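# Place the axle into the empty green saddle

## Task

Set the axle down in the green saddle that is currently empty, while every other object stays upright at its original spot. The axle must rest there without any robot supporting it, and the gripper must release it and back away before the scene ends.

## Robot and tools

Setup: four identical i2rt Big YAM arms named arm1, arm2, arm3 and arm4. Each has six revolute joints, a two-finger gripper and a wrist camera (arm1_cam_wrist to arm4_cam_wrist). A fixed room camera, cam_high, views the scene from above. Loose objects may occasionally be nudged by an outside disturbance.

Frames: every pose lives in one shared scene frame whose origin is on the floor, with +z up. The hand point is midway between the two fingertips; the hand's z axis runs along the fingers and its y axis is the direction the fingers open and close. Each arm's foot has its own pose in that frame, which is never printed. With joints 1 and 6 at 0 and the hand level and pointing forward, the wrist camera sits above the hand looking toward the fingertips. Maximum reach is about 1.0 m from the joint 1 axis.

Joints (all absolute targets, radians except the gripper; tolerance for counting as reached in brackets):
- joint1_rad: -2.879 to 2.879 (0.045). Rotates the whole arm about its foot; positive is counter-clockwise seen from above; 0 points the arm the way its foot faces.
- joint2_rad: 0 to 3.141 (0.14). Shoulder; 0 has the upper arm pointing back, near level; increasing lifts it up and then forward.
- joint3_rad: 0 to 3.019 (0.09). Elbow; 0 is fully folded, larger values open it.
- joint4_rad: -1.692 to 1.57 (0.055). Hand pitch; positive tips the fingers up.
- joint5_rad: -1.57 to 1.57 (0.03). Sideways hand swing; positive goes to the arm's right.
- joint6_rad: -2.094 to 2.094 (0.035). Hand roll; positive is clockwise viewed from behind the hand.
- gripper_m: 0 to 0.093 metres (0.003), the fingertip gap. Each finger pad can squeeze roughly 50 to 62 N, sometimes less.
Joints move at different speeds, so the hand may take a wide, curved path between postures.

Tools:
- execute_actions(actions, cameras). actions is a list holding either one action or nothing. The action is an object keyed by arm name; under each arm is "joints", an object mapping joint names (above) to absolute target values. Include only the joints you want to change, but a joint or arm left out may still be driving toward an earlier target. All commanded motions begin together and may finish at different moments; a single action lasts at most 15 s. An empty list just reports state and images. cameras is a list of camera names (arm1_cam_wrist, arm2_cam_wrist, arm3_cam_wrist, arm4_cam_wrist, cam_high, or "all"); omitted, null or ["all"] gives every camera, [] gives none. Any unknown key, unknown camera or out-of-range number rejects the whole call and nothing moves. Example action: {"arm1": {"joints": {"gripper_m": 0.05}}, "arm2": {"joints": {"joint1_rad": 0.3}}}.
- wait(seconds): 0 to 10 s, commands nothing, then returns the same state and images as an empty action.
- zoom_image(camera, region): enlarges part of that camera's most recent full image. region is [x0, y0, x1, y1] in pixels from the top-left corner, no bigger than 504 by 504. Wrist images are 616x616 fisheye; cam_high is 672x504.
- read_manual(section): returns licence texts only ("licences"); it moves nothing.
- finished_scene(scene): integer scene number, 1 to 2. Irreversible; it reports whether the goal was met, so the axle must be settled and released first. Replying with no tool call also ends things.

Reading results: joint_positions gives each arm's measured joints. The pictures line lists the cameras in the order their images follow. joint_status tells how each commanded motion ended: "off_target" means it stopped short and may still be pushing; "contact_stop" and "time_out" mean it now holds where it stopped, though a timed-out joint may keep a target within 0.375, 0.375, 0.113, 0.225, 0.075, 0.3 rad (joints 1 to 6) of its position and keep pushing; "not_followed" means a safety check blocked that arm's joint targets (the line "joint command not followed", usually with a "cause:" line, explains), while any gripper target still ran; the blocked targets may be retried on later actions. on_its_own lists joints not commanded by this call, and "held at" is the target they hold, not their position. To relieve a joint that keeps pushing, send it its reported position. Tiny target changes may not move a joint at all. A loaded joint that is only holding tends to sag. "limit_stop_at_motor_heat" appears after a heat stop; resend the target then.

Heat: holding loads or pushing warms motors even while you deliberate. A MOTOR HOT line appears from 85 °C; at 100 °C an OVER-TEMPERATURE FAULT drops that arm (motors and gripper go limp) until it cools.

Cameras: each call's result carries calibration (OpenCV intrinsics K, distortion D, T_world_to_cam in metres, pos_world) for cameras that changed. Wrist camera poses derive from reported joints, so they inherit joint errors.

Avoid: the arms do not stop on touching; they keep forcing. Never let two robots press hard against each other (this ends everything); the self/inter-arm check may react late and ignores fingers, gripper housings and wrist cameras. Do not knock objects over, off the work area or onto the floor, drop the axle, slam or push hard. Finish with the gripper open and the arm withdrawn from the axle.

Each tool is called after ">>>" as name(argument=value, ...), one argument or row to a line, values as JSON.

## Session

I'll start by looking at the current state and images.

>>> execute_actions(
  actions=[],
)

Scene clock: 0.00 s.
arm1.joint_positions: joint1_rad=+0.833 joint2_rad=+0.517 joint3_rad=+1.326 joint4_rad=-1.476 joint5_rad=+0.104 joint6_rad=+0.225 gripper_m=+0.094
arm1.joint_status: not commanded
arm1.hand: x=-0.5168 y=+0.2219 z=+1.2810 quat_wxyz=(-0.417, -0.422, -0.790, +0.151) (m; scene frame)
arm2.joint_positions: joint1_rad=+0.617 joint2_rad=+0.554 joint3_rad=+1.354 joint4_rad=-1.285 joint5_rad=-0.300 joint6_rad=+0.361 gripper_m=+0.094
arm2.joint_status: not commanded
arm2.hand: x=-0.8001 y=-0.2093 z=+1.3771 quat_wxyz=(-0.020, +0.718, -0.450, -0.531) (m; scene frame)
arm3.joint_positions: joint1_rad=+0.669 joint2_rad=+0.543 joint3_rad=+1.384 joint4_rad=-1.302 joint5_rad=-0.034 joint6_rad=+0.442 gripper_m=+0.095
arm3.joint_status: not commanded
arm3.hand: x=+0.7788 y=+0.1999 z=+1.3550 quat_wxyz=(-0.518, -0.515, -0.674, +0.111) (m; scene frame)
arm4.joint_positions: joint1_rad=+0.717 joint2_rad=+0.514 joint3_rad=+1.402 joint4_rad=-1.347 joint5_rad=+0.109 joint6_rad=-0.267 gripper_m=+0.095
arm4.joint_status: not commanded
arm4.hand: x=+0.5391 y=-0.1885 z=+1.3167 quat_wxyz=(-0.328, +0.798, -0.295, -0.412) (m; scene frame)
pictures: arm1_cam_wrist, arm2_cam_wrist, arm3_cam_wrist, arm4_cam_wrist, cam_high
Images, in order (width x height): arm1_cam_wrist 616x616, arm2_cam_wrist 616x616, arm3_cam_wrist 616x616, arm4_cam_wrist 616x616, cam_high 672x504.

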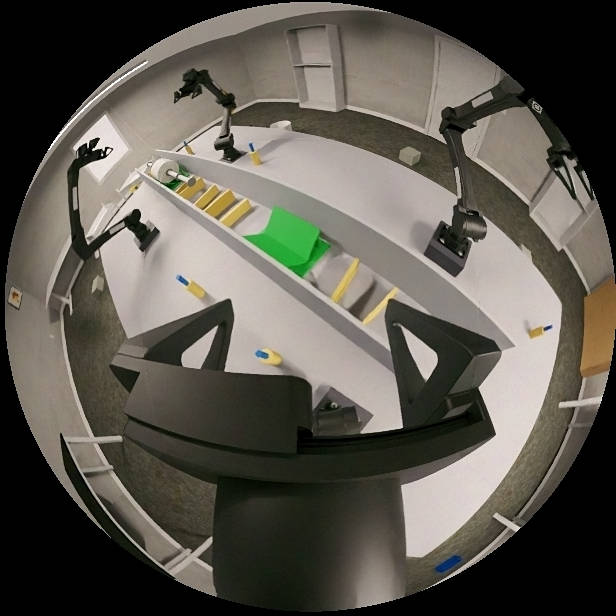

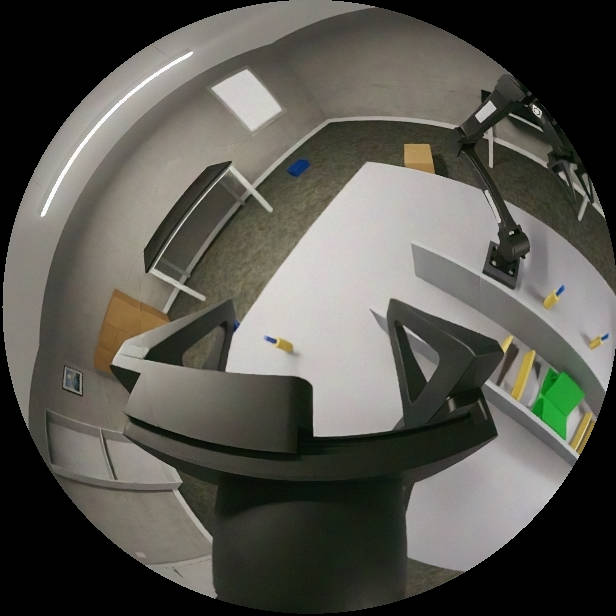

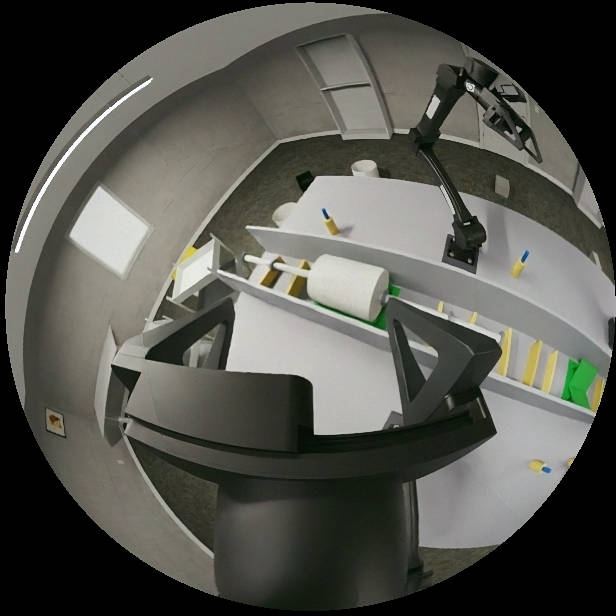

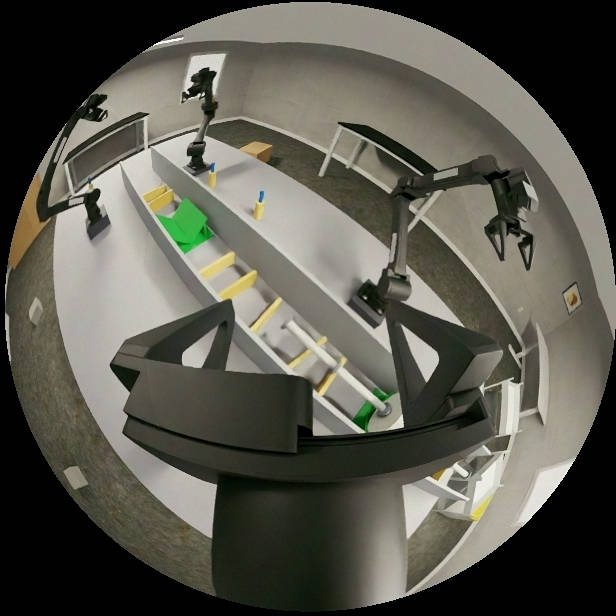

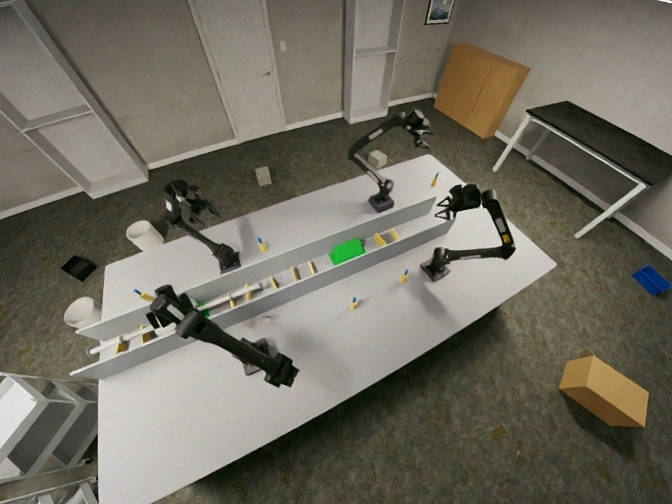

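>>> zoom_image(
  camera="cam_high",
  region=[60, 180, 300, 400],
)

>>> zoom_image(
  camera="cam_high",
  region=[240, 150, 480, 330],
)

>>> zoom_image(
  camera="arm3_cam_wrist",
  region=[200, 190, 500, 390],
)

>>> zoom_image(
  camera="arm1_cam_wrist",
  region=[120, 130, 420, 340],
)

>>> zoom_image(
  camera="arm4_cam_wrist",
  region=[120, 150, 420, 440],
)

Region (60, 180, 300, 400) of cam_high's 672x504 image, scaled by 2.100, with more detail than that image has; it fills the top 462 rows of this view, and the rest is white.

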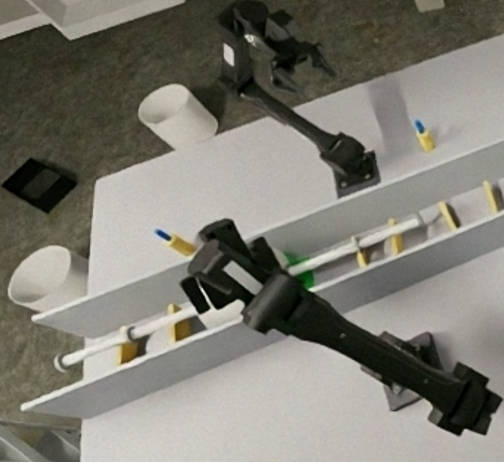

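Region (240, 150, 480, 330) of cam_high's 672x504 image, scaled by 2.100, with more detail than that image has; it fills the top 378 rows of this view, and the rest is white.

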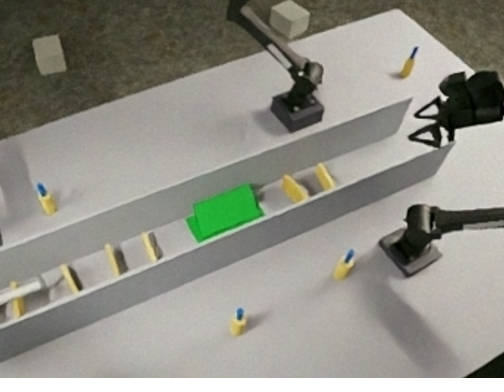

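Region (200, 190, 500, 390) of arm3_cam_wrist's 616x616 image, scaled by 1.680, with more detail than that image has.

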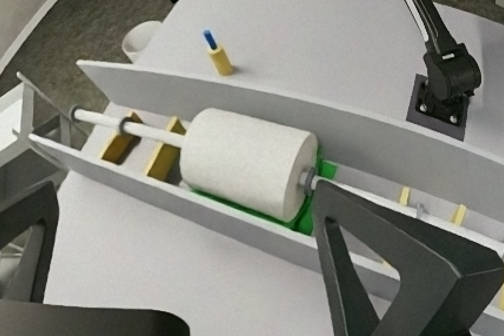

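Region (120, 130, 420, 340) of arm1_cam_wrist's 616x616 image, scaled by 1.680, with more detail than that image has; it fills the top 353 rows of this view, and the rest is white.

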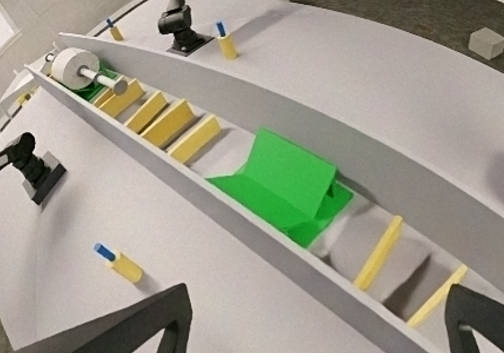

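Region (120, 150, 420, 440) of arm4_cam_wrist's 616x616 image, scaled by 1.680, with more detail than that image has; it fills the top 487 rows of this view, and the rest is white.

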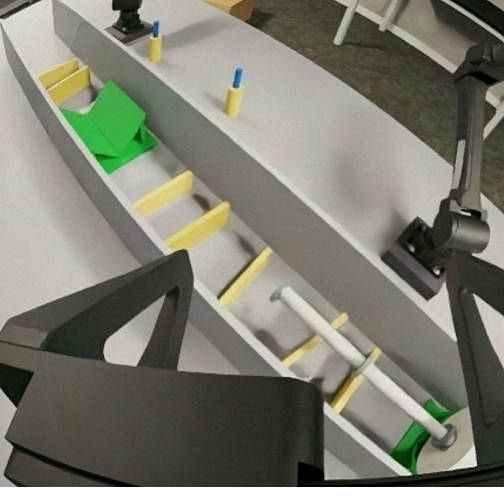

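>>> zoom_image(
  camera="cam_high",
  region=[60, 300, 180, 390],
)

>>> zoom_image(
  camera="cam_high",
  region=[180, 240, 300, 330],
)

>>> zoom_image(
  camera="cam_high",
  region=[280, 210, 400, 300],
)

>>> zoom_image(
  camera="cam_high",
  region=[360, 170, 480, 290],
)

Region (60, 300, 180, 390) of cam_high's 672x504 image, scaled by 4.200, with more detail than that image has; it fills the top 378 rows of this view, and the rest is white.

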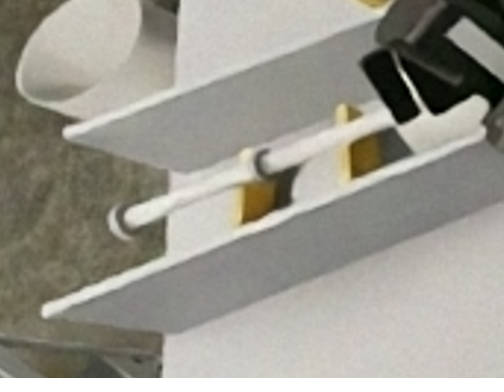

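Region (180, 240, 300, 330) of cam_high's 672x504 image, scaled by 4.200, with more detail than that image has; it fills the top 378 rows of this view, and the rest is white.

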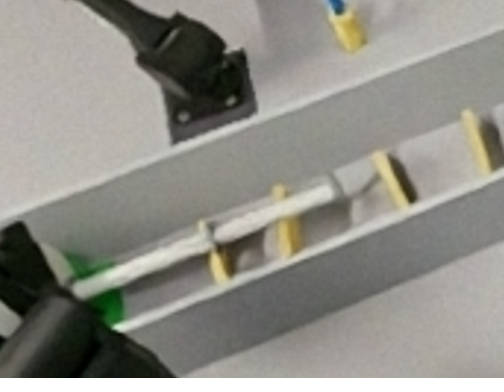

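Region (280, 210, 400, 300) of cam_high's 672x504 image, scaled by 4.200, with more detail than that image has; it fills the top 378 rows of this view, and the rest is white.

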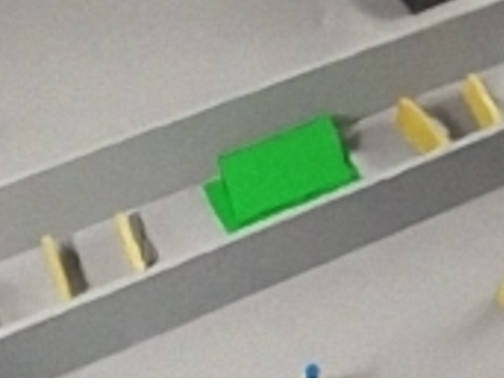

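Region (360, 170, 480, 290) of cam_high's 672x504 image, scaled by 4.200, with more detail than that image has.

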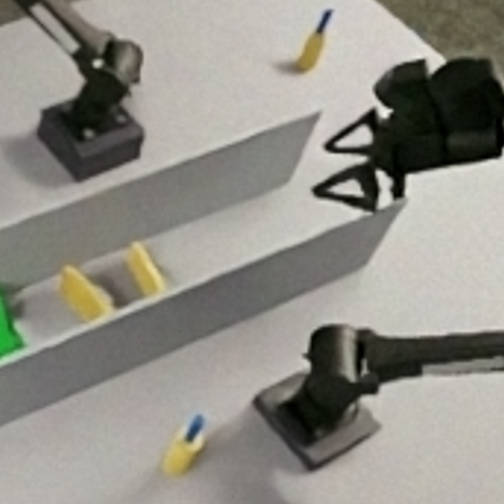

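>>> execute_actions(
  actions=[
    {"arm2": {"joints": {"joint1_rad": -0.983, "joint2_rad": 0.8, "joint3_rad": 1.7, "joint4_rad": -1.66, "joint5_rad": 0, "joint6_rad": 0.63}}, "arm3": {"joints": {"joint1_rad": 0.41, "joint2_rad": 0.6, "joint3_rad": 1.338, "joint4_rad": -1.455, "joint5_rad": 0, "joint6_rad": 2.005}}, "arm4": {"joints": {"joint1_rad": -0.983, "joint2_rad": 0.8, "joint3_rad": 1.7, "joint4_rad": -1.655, "joint5_rad": 0, "joint6_rad": 0.56}}},
  ],
)

Scene clock: 122.17 s.
arm1.joint_positions: joint1_rad=+0.833 joint2_rad=+0.517 joint3_rad=+1.326 joint4_rad=-1.476 joint5_rad=+0.104 joint6_rad=+0.225 gripper_m=+0.094
arm1.joint_status: not commanded
arm1.hand: x=-0.5168 y=+0.2219 z=+1.2810 quat_wxyz=(-0.417, -0.422, -0.790, +0.151) (m; scene frame)
arm2.joint_positions: joint1_rad=-0.971 joint2_rad=+0.806 joint3_rad=+1.657 joint4_rad=-1.650 joint5_rad=+0.000 joint6_rad=+0.618 gripper_m=+0.094
arm2.joint_status: all done
arm2.hand: x=-0.4440 y=-0.2165 z=+1.3839 quat_wxyz=(-0.301, -0.001, -0.928, -0.218) (m; scene frame)
arm3.joint_positions: joint1_rad=+0.416 joint2_rad=+0.606 joint3_rad=+1.328 joint4_rad=-1.445 joint5_rad=-0.003 joint6_rad=+1.993 gripper_m=+0.095
arm3.joint_status: all done
arm3.hand: x=+0.7348 y=+0.1563 z=+1.2880 quat_wxyz=(-0.381, -0.909, -0.004, -0.166) (m; scene frame)
arm4.joint_positions: joint1_rad=-0.978 joint2_rad=+0.811 joint3_rad=+1.651 joint4_rad=-1.640 joint5_rad=+0.000 joint6_rad=+0.550 gripper_m=+0.095
arm4.joint_status: all done
arm4.hand: x=+0.8420 y=-0.2253 z=+1.3138 quat_wxyz=(-0.322, -0.003, -0.927, -0.192) (m; scene frame)
pictures: arm1_cam_wrist, arm2_cam_wrist, arm3_cam_wrist, arm4_cam_wrist, cam_high
camera_calibration (this result's frames):
arm2_cam_wrist: T_world_to_cam=[[0.127512, -0.899027, -0.418918, 0.443747], [-0.991413, -0.127879, -0.0273323, -0.421988], [-0.0289984, 0.418806, -0.907613, 1.46029], [0, 0, 0, 1]] pos_world=[-0.432601, -0.266601, 1.49974]
arm3_cam_wrist: T_world_to_cam=[[0.13118, 0.697026, -0.704944, 0.704449], [0.571823, 0.527674, 0.628155, -1.30735], [0.809821, -0.485505, -0.329355, 0.0226862], [0, 0, 0, 1]] pos_world=[0.636793, 0.209851, 1.32529]
arm4_cam_wrist: T_world_to_cam=[[0.122443, -0.922813, -0.365272, 0.170106], [-0.992368, -0.10842, -0.0587425, 0.891337], [0.0146055, 0.369677, -0.929046, 1.41644], [0, 0, 0, 1]] pos_world=[0.843018, -0.270012, 1.43044]
Images, in order (width x height): arm1_cam_wrist 616x616, arm2_cam_wrist 616x616, arm3_cam_wrist 616x616, arm4_cam_wrist 616x616, cam_high 672x504.

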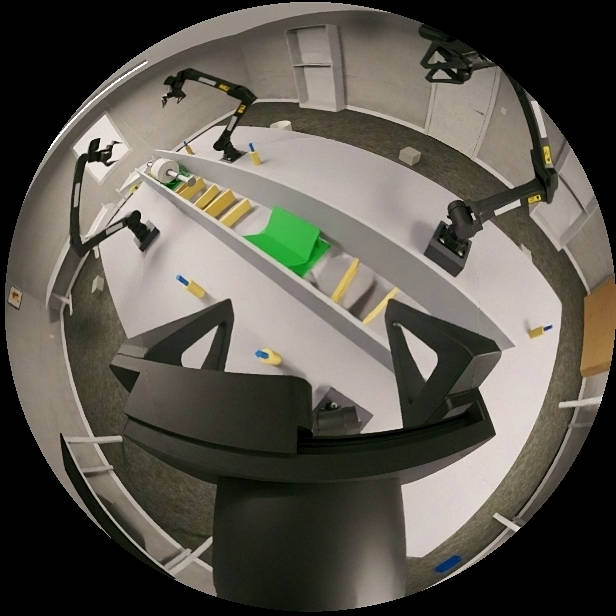

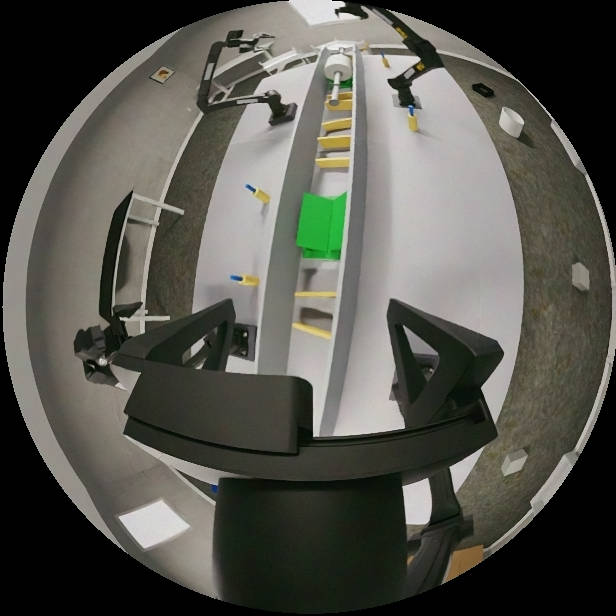

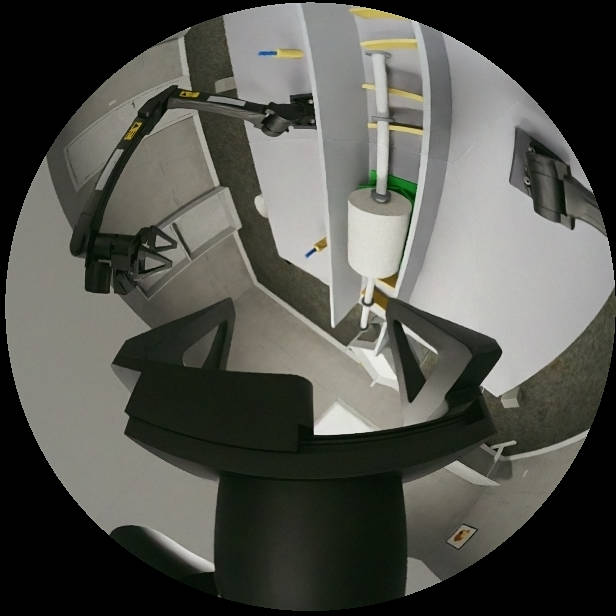

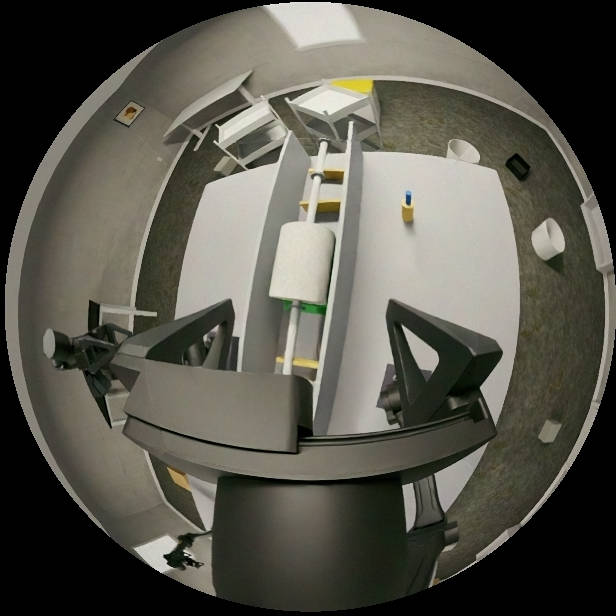

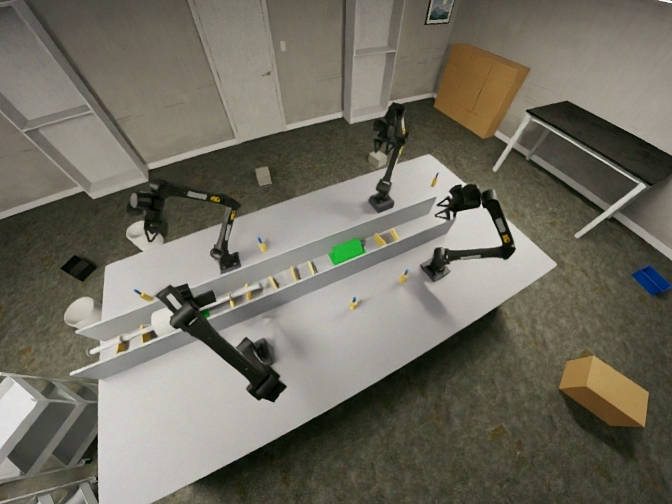

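>>> zoom_image(
  camera="arm4_cam_wrist",
  region=[220, 120, 420, 390],
)

>>> zoom_image(
  camera="arm3_cam_wrist",
  region=[290, 0, 470, 340],
)

>>> zoom_image(
  camera="arm2_cam_wrist",
  region=[230, 40, 430, 350],
)

Region (220, 120, 420, 390) of arm4_cam_wrist's 616x616 image, scaled by 1.867, with more detail than that image has; it fills the left 373 columns of this view, and the rest is white.

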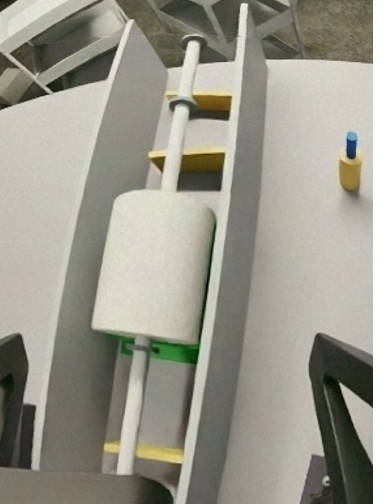

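Region (290, 0, 470, 340) of arm3_cam_wrist's 616x616 image, scaled by 1.482, with more detail than that image has; it fills the left 267 columns of this view, and the rest is white.

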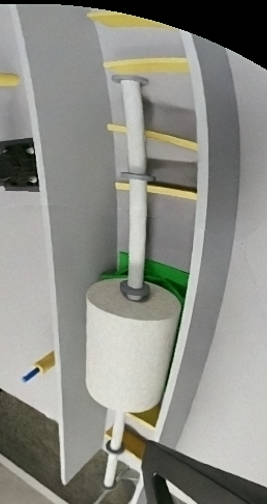

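Region (230, 40, 430, 350) of arm2_cam_wrist's 616x616 image, scaled by 1.626, with more detail than that image has; it fills the left 325 columns of this view, and the rest is white.

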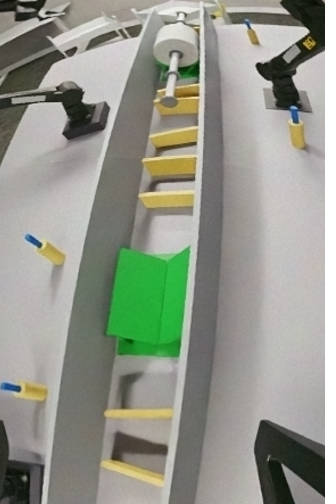

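>>> execute_actions(
  actions=[
    {"arm2": {"joints": {"joint1_rad": -0.963, "joint2_rad": 1.9, "joint3_rad": 2.085, "joint4_rad": -1.69, "joint5_rad": 0, "joint6_rad": 0.65}}, "arm3": {"joints": {"joint1_rad": 0.383, "joint2_rad": 1.41, "joint3_rad": 1.385, "joint4_rad": -1.505, "joint5_rad": 0, "joint6_rad": 1.974}}, "arm4": {"joints": {"joint1_rad": -0.956, "joint2_rad": 1.89, "joint3_rad": 2.08, "joint4_rad": -1.69, "joint5_rad": 0, "joint6_rad": 0.584}}},
  ],
)

Scene clock: 203.90 s.
arm1.joint_positions: joint1_rad=+0.833 joint2_rad=+0.517 joint3_rad=+1.326 joint4_rad=-1.476 joint5_rad=+0.104 joint6_rad=+0.225 gripper_m=+0.094
arm1.joint_status: not commanded
arm1.hand: x=-0.5168 y=+0.2219 z=+1.2810 quat_wxyz=(-0.417, -0.422, -0.790, +0.151) (m; scene frame)
arm2.joint_positions: joint1_rad=-0.971 joint2_rad=+1.897 joint3_rad=+2.072 joint4_rad=-1.683 joint5_rad=+0.000 joint6_rad=+0.638 gripper_m=+0.094
arm2.joint_status: all done
joint sent to its limit — the command would take arm2.joint4_rad past its lower limit, so that joint was sent only as far as its limit.
arm2.hand: x=-0.1482 y=-0.0035 z=+1.1078 quat_wxyz=(-0.019, -0.010, -1.000, -0.019) (m; scene frame)
arm3.joint_positions: joint1_rad=+0.391 joint2_rad=+1.408 joint3_rad=+1.369 joint4_rad=-1.496 joint5_rad=-0.003 joint6_rad=+1.984 gripper_m=+0.095
arm3.joint_status: all done
arm3.hand: x=+0.8041 y=-0.0315 z=+1.0531 quat_wxyz=(-0.023, -1.000, +0.008, -0.004) (m; scene frame)
arm4.joint_positions: joint1_rad=-0.965 joint2_rad=+1.899 joint3_rad=+2.051 joint4_rad=-1.677 joint5_rad=+0.000 joint6_rad=+0.574 gripper_m=+0.095
arm4.joint_status: all done
joint sent to its limit — the command would take arm4.joint4_rad past its lower limit, so that joint was sent only as far as its limit.
arm4.hand: x=+1.1474 y=-0.0346 z=+1.0326 quat_wxyz=(-0.020, -0.010, -1.000, -0.009) (m; scene frame)
pictures: arm1_cam_wrist, arm2_cam_wrist, arm3_cam_wrist, arm4_cam_wrist, cam_high
camera_calibration (this result's frames):
arm2_cam_wrist: T_world_to_cam=[[-0.0276787, -0.998402, -0.0492748, 0.0489709], [-0.832279, -0.00428548, 0.554341, -0.729375], [-0.553666, 0.0563537, -0.83083, 0.964967], [0, 0, 0, 1]] pos_world=[-0.0714188, -0.00861259, 1.20846]
arm3_cam_wrist: T_world_to_cam=[[0.0217282, 0.997663, -0.0647816, 0.0840113], [0.793677, 0.0221897, 0.607934, -1.27333], [0.607951, -0.064625, -0.79134, 0.460076], [0, 0, 0, 1]] pos_world=[0.729081, -0.0258279, 1.14362]
arm4_cam_wrist: T_world_to_cam=[[-0.0201425, -0.999425, -0.0272928, 0.017978], [-0.830514, 0.00152754, 0.556995, 0.380862], [-0.556633, 0.0338864, -0.830067, 1.6218], [0, 0, 0, 1]] pos_world=[1.21942, -0.0375712, 1.13456]
Images, in order (width x height): arm1_cam_wrist 616x616, arm2_cam_wrist 616x616, arm3_cam_wrist 616x616, arm4_cam_wrist 616x616, cam_high 672x504.

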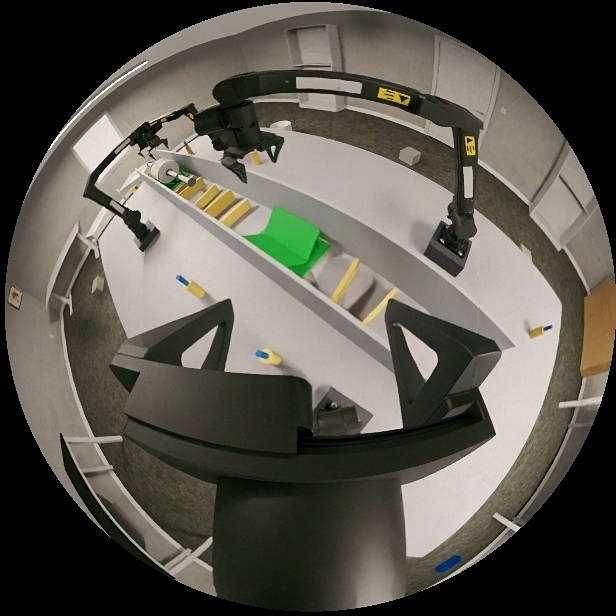

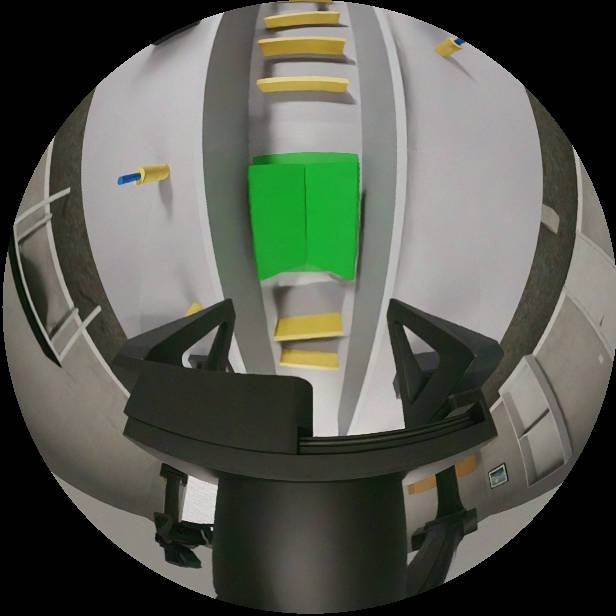

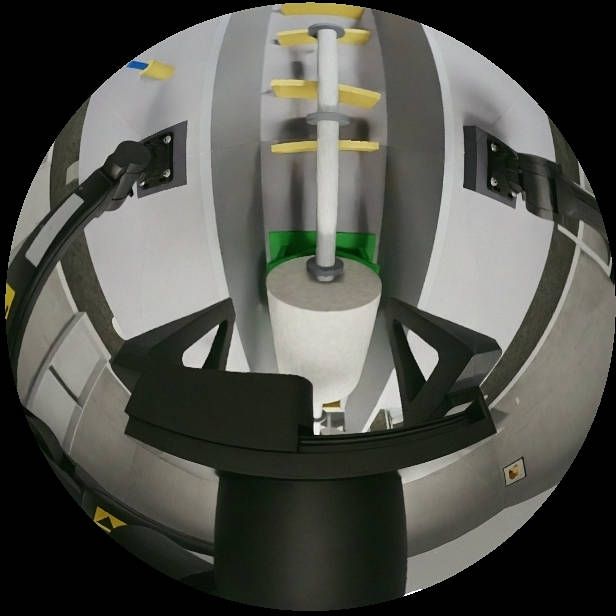

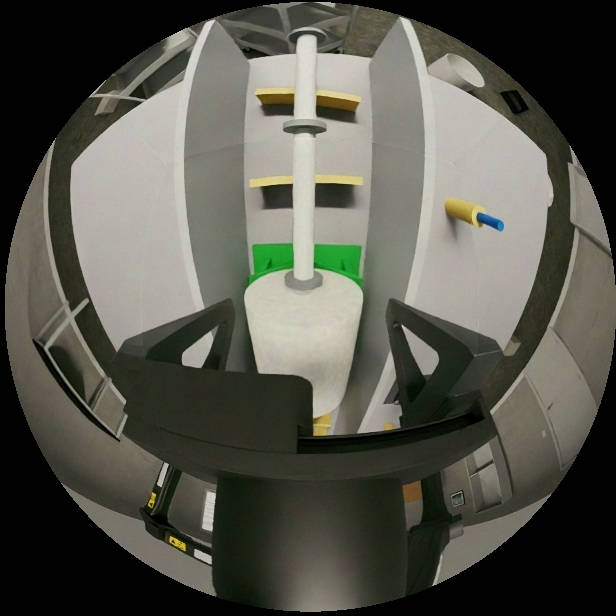

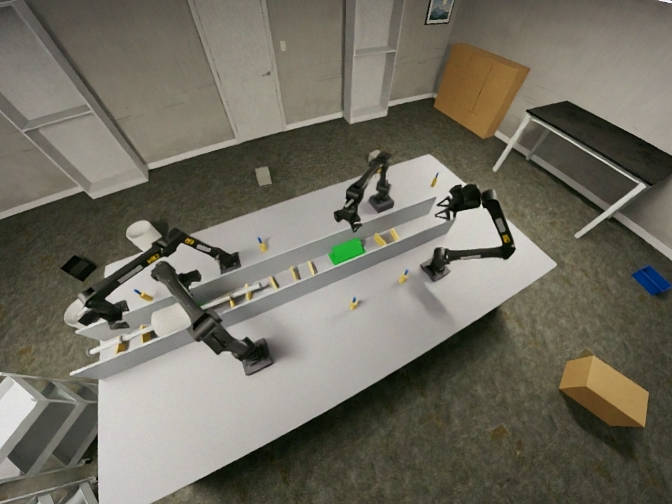

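>>> zoom_image(
  camera="arm4_cam_wrist",
  region=[230, 10, 390, 180],
)

>>> zoom_image(
  camera="arm4_cam_wrist",
  region=[220, 160, 400, 340],
)

>>> zoom_image(
  camera="arm3_cam_wrist",
  region=[245, 0, 415, 170],
)

>>> zoom_image(
  camera="arm3_cam_wrist",
  region=[225, 150, 405, 330],
)

Region (230, 10, 390, 180) of arm4_cam_wrist's 616x616 image, scaled by 2.965, with more detail than that image has; it fills the left 474 columns of this view, and the rest is white.

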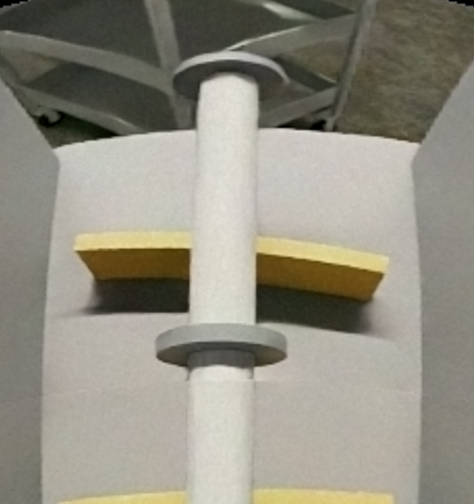

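Region (220, 160, 400, 340) of arm4_cam_wrist's 616x616 image, scaled by 2.800, with more detail than that image has.

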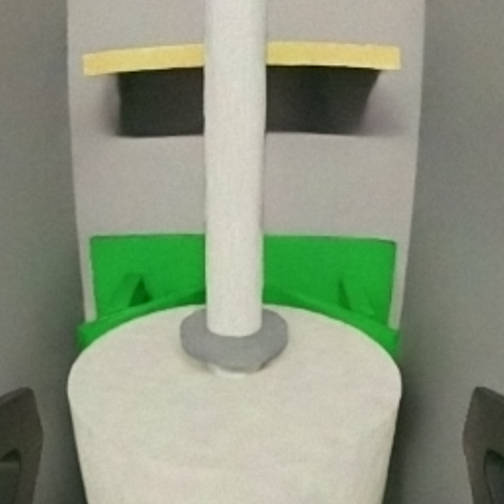

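Region (245, 0, 415, 170) of arm3_cam_wrist's 616x616 image, scaled by 2.965, with more detail than that image has.

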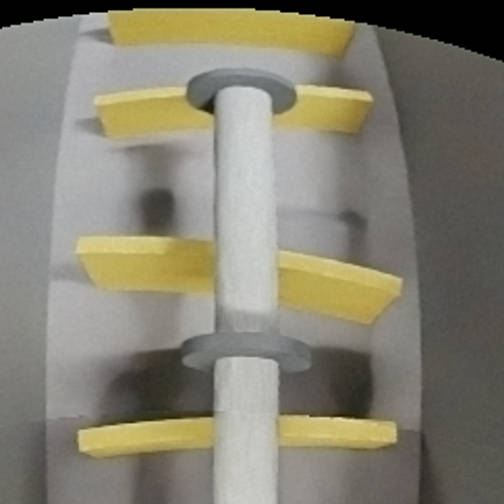

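Region (225, 150, 405, 330) of arm3_cam_wrist's 616x616 image, scaled by 2.800, with more detail than that image has.

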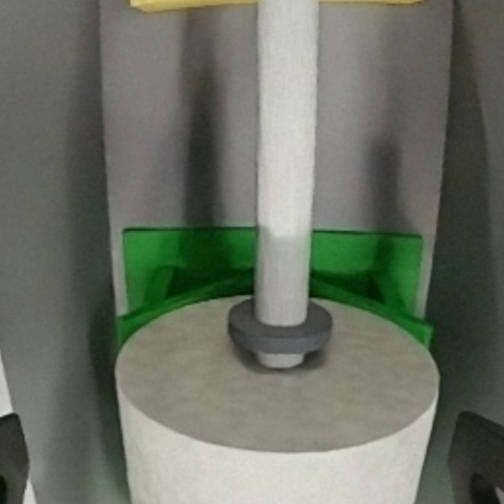

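>>> zoom_image(
  camera="cam_high",
  region=[70, 280, 210, 380],
)

>>> zoom_image(
  camera="cam_high",
  region=[170, 250, 290, 330],
)

>>> zoom_image(
  camera="arm2_cam_wrist",
  region=[220, 130, 400, 300],
)

>>> zoom_image(
  camera="arm2_cam_wrist",
  region=[220, 0, 400, 140],
)

>>> zoom_image(
  camera="arm2_cam_wrist",
  region=[230, 260, 400, 400],
)

Region (70, 280, 210, 380) of cam_high's 672x504 image, scaled by 3.600, with more detail than that image has; it fills the top 360 rows of this view, and the rest is white.

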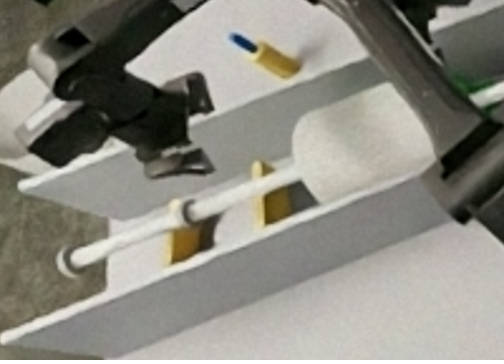

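Region (170, 250, 290, 330) of cam_high's 672x504 image, scaled by 4.200, with more detail than that image has.

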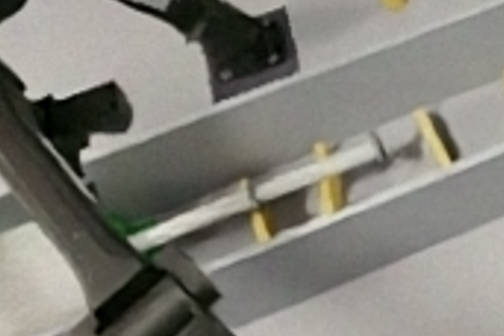

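Region (220, 130, 400, 300) of arm2_cam_wrist's 616x616 image, scaled by 2.800, with more detail than that image has.

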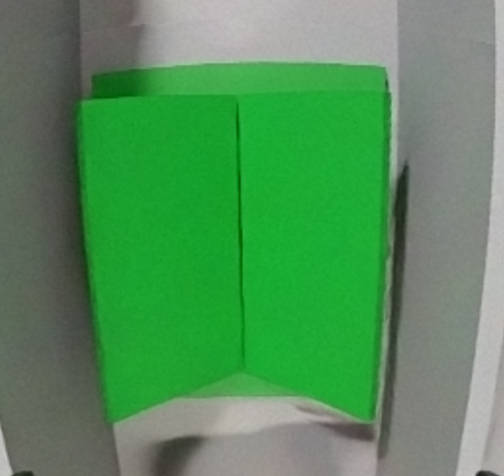

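Region (220, 0, 400, 140) of arm2_cam_wrist's 616x616 image, scaled by 2.800, with more detail than that image has.

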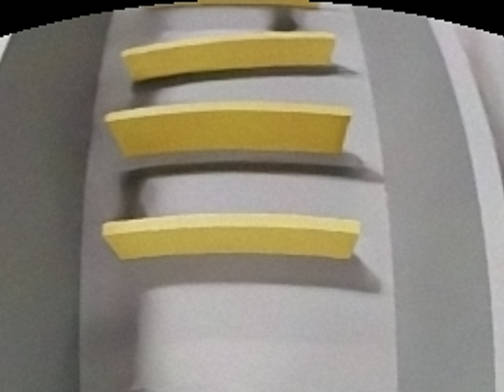

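Region (230, 260, 400, 400) of arm2_cam_wrist's 616x616 image, scaled by 2.965, with more detail than that image has; it fills the top 415 rows of this view, and the rest is white.

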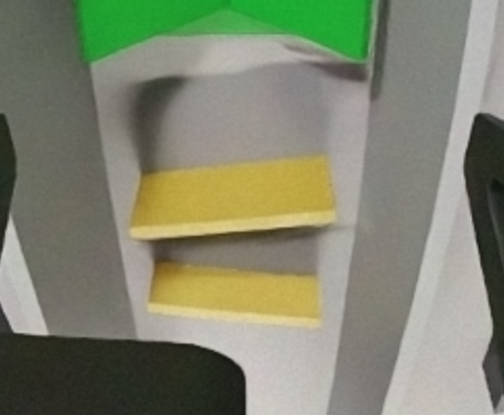

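>>> zoom_image(
  camera="arm2_cam_wrist",
  region=[180, 110, 430, 230],
)

>>> zoom_image(
  camera="arm4_cam_wrist",
  region=[160, 110, 450, 240],
)

>>> zoom_image(
  camera="arm3_cam_wrist",
  region=[180, 100, 470, 240],
)

Region (180, 110, 430, 230) of arm2_cam_wrist's 616x616 image, scaled by 2.016, with more detail than that image has; it fills the top 242 rows of this view, and the rest is white.

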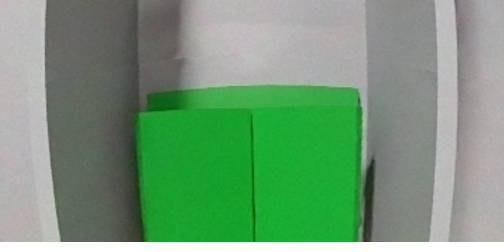

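Region (160, 110, 450, 240) of arm4_cam_wrist's 616x616 image, scaled by 1.738, with more detail than that image has; it fills the top 226 rows of this view, and the rest is white.

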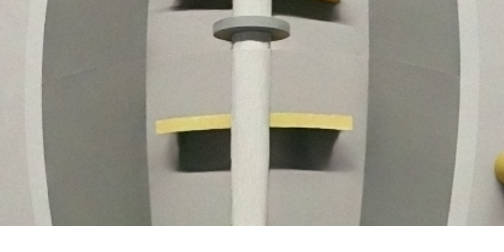

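Region (180, 100, 470, 240) of arm3_cam_wrist's 616x616 image, scaled by 1.738, with more detail than that image has; it fills the top 243 rows of this view, and the rest is white.

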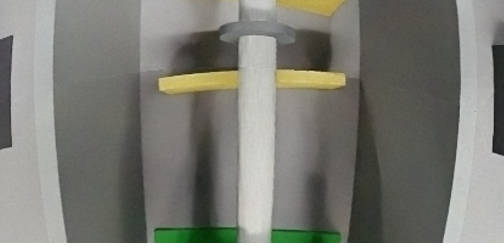

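>>> execute_actions(
  actions=[
    {"arm1": {"joints": {"joint1_rad": 0.936, "joint2_rad": 0.25, "joint3_rad": 1.0, "joint4_rad": -1.15, "joint5_rad": 0, "joint6_rad": 0}}, "arm3": {"joints": {"joint1_rad": 0.412, "joint2_rad": 1.44, "joint3_rad": 1.072, "joint4_rad": -1.157, "joint5_rad": 0, "joint6_rad": 2.013, "gripper_m": 0.07}}, "arm4": {"joints": {"joint1_rad": -0.939, "joint2_rad": 1.95, "joint3_rad": 1.876, "joint4_rad": -1.483, "joint5_rad": 0, "joint6_rad": 0.615, "gripper_m": 0.07}}},
  ],
  cameras=["arm1_cam_wrist", "arm3_cam_wrist", "arm4_cam_wrist", "cam_high"],
)

Scene clock: 325.23 s.
arm1.joint_positions: joint1_rad=+0.924 joint2_rad=+0.241 joint3_rad=+0.997 joint4_rad=-1.171 joint5_rad=+0.004 joint6_rad=+0.009 gripper_m=+0.094
arm1.joint_status: all done
arm1.hand: x=-0.5024 y=+0.2528 z=+1.2285 quat_wxyz=(-0.525, -0.256, -0.795, +0.167) (m; scene frame)
arm2.joint_positions: joint1_rad=-0.971 joint2_rad=+1.897 joint3_rad=+2.072 joint4_rad=-1.683 joint5_rad=+0.000 joint6_rad=+0.638 gripper_m=+0.094
arm2.joint_status: not commanded
arm2.hand: x=-0.1482 y=-0.0035 z=+1.1078 quat_wxyz=(-0.019, -0.010, -1.000, -0.019) (m; scene frame)
arm3.joint_positions: joint1_rad=+0.405 joint2_rad=+1.431 joint3_rad=+1.060 joint4_rad=-1.168 joint5_rad=-0.003 joint6_rad=+2.002 gripper_m=+0.070
arm3.joint_status: all done
arm3.hand: x=+0.8014 y=-0.0148 z=+0.9290 quat_wxyz=(-0.022, -1.000, +0.010, -0.004) (m; scene frame)
arm4.joint_positions: joint1_rad=-0.942 joint2_rad=+1.948 joint3_rad=+1.871 joint4_rad=-1.498 joint5_rad=+0.000 joint6_rad=+0.605 gripper_m=+0.070
arm4.joint_status: all done
arm4.hand: x=+1.1464 y=-0.0199 z=+0.9359 quat_wxyz=(+0.001, -0.014, -1.000, +0.004) (m; scene frame)
pictures: arm1_cam_wrist, arm3_cam_wrist, arm4_cam_wrist, cam_high
camera_calibration (this result's frames):
arm1_cam_wrist: T_world_to_cam=[[-0.5843, -0.811514, 0.00623352, -0.0952529], [-0.70209, 0.501631, -0.505406, 0.143009], [0.407017, -0.299685, -0.862859, 1.46436], [0, 0, 0, 1]] pos_world=[-0.551271, 0.289811, 1.33641]
arm3_cam_wrist: T_world_to_cam=[[0.0255177, 0.997788, -0.06139, 0.0531678], [0.794211, 0.0170597, 0.607402, -1.19611], [0.607106, -0.0642561, -0.792019, 0.365969], [0, 0, 0, 1]] pos_world=[0.726425, -0.00912919, 1.01964]
arm4_cam_wrist: T_world_to_cam=[[-0.0297812, -0.999556, -0.000248332, 0.0157617], [-0.806191, 0.0238731, 0.591173, 0.374407], [-0.590905, 0.0178061, -0.806544, 1.55748], [0, 0, 0, 1]] pos_world=[1.22263, -0.0209161, 1.03484]
Images, in order (width x height): arm1_cam_wrist 616x616, arm3_cam_wrist 616x616, arm4_cam_wrist 616x616, cam_high 672x504.

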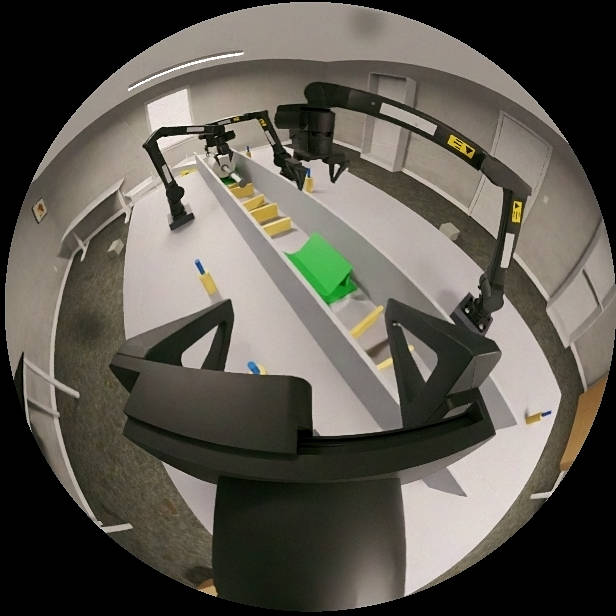

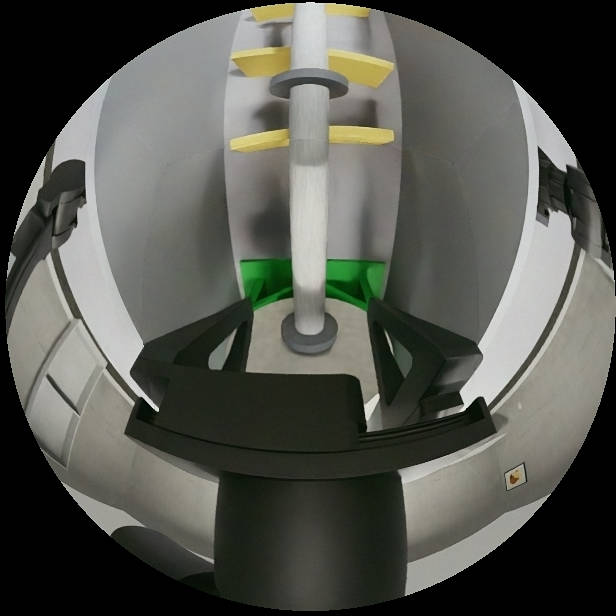

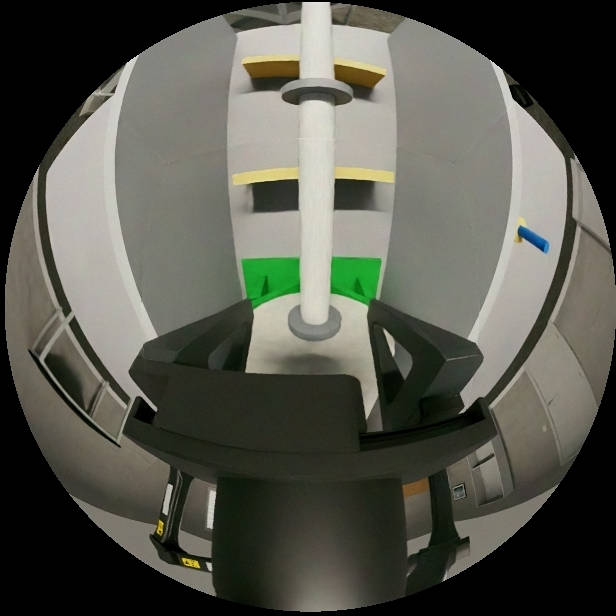

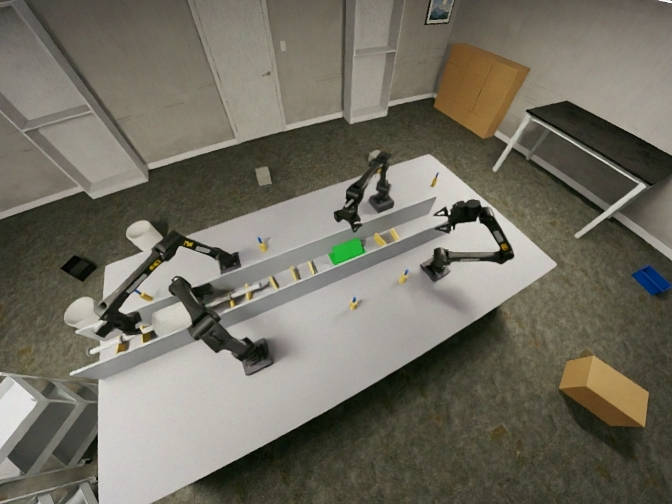

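>>> zoom_image(
  camera="arm3_cam_wrist",
  region=[220, 40, 400, 200],
)

>>> zoom_image(
  camera="arm3_cam_wrist",
  region=[220, 230, 400, 390],
)

>>> zoom_image(
  camera="arm4_cam_wrist",
  region=[220, 40, 400, 200],
)

>>> zoom_image(
  camera="arm4_cam_wrist",
  region=[220, 230, 400, 390],
)

Region (220, 40, 400, 200) of arm3_cam_wrist's 616x616 image, scaled by 2.800, with more detail than that image has.

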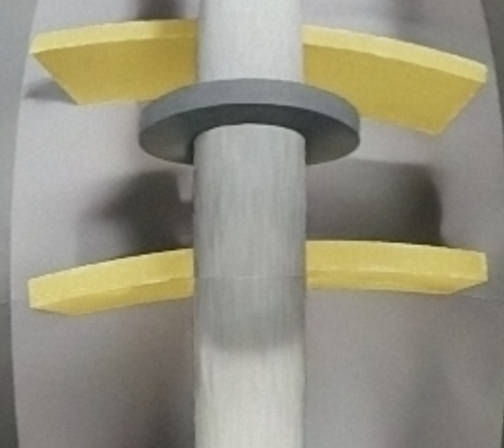

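Region (220, 230, 400, 390) of arm3_cam_wrist's 616x616 image, scaled by 2.800, with more detail than that image has.

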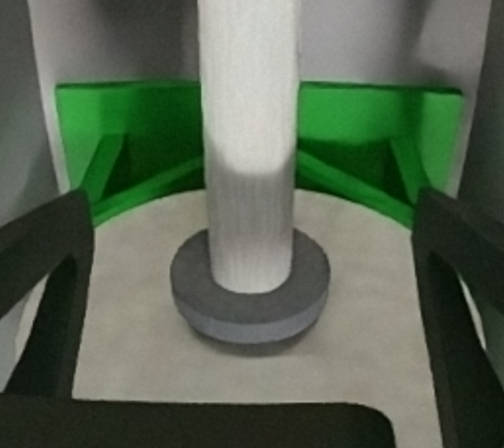

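Region (220, 40, 400, 200) of arm4_cam_wrist's 616x616 image, scaled by 2.800, with more detail than that image has.

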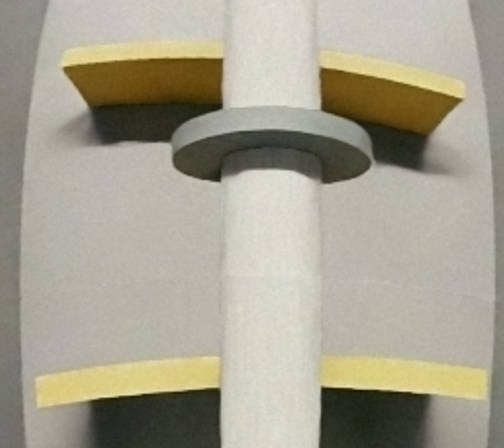

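Region (220, 230, 400, 390) of arm4_cam_wrist's 616x616 image, scaled by 2.800, with more detail than that image has.

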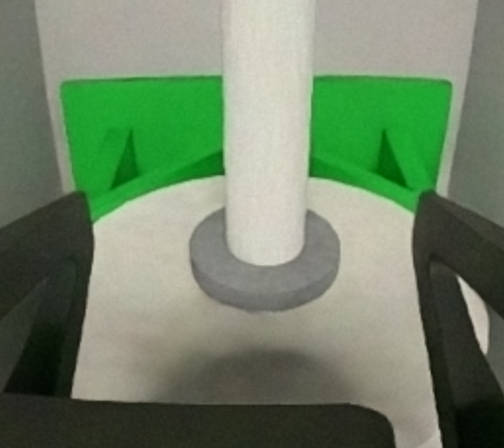

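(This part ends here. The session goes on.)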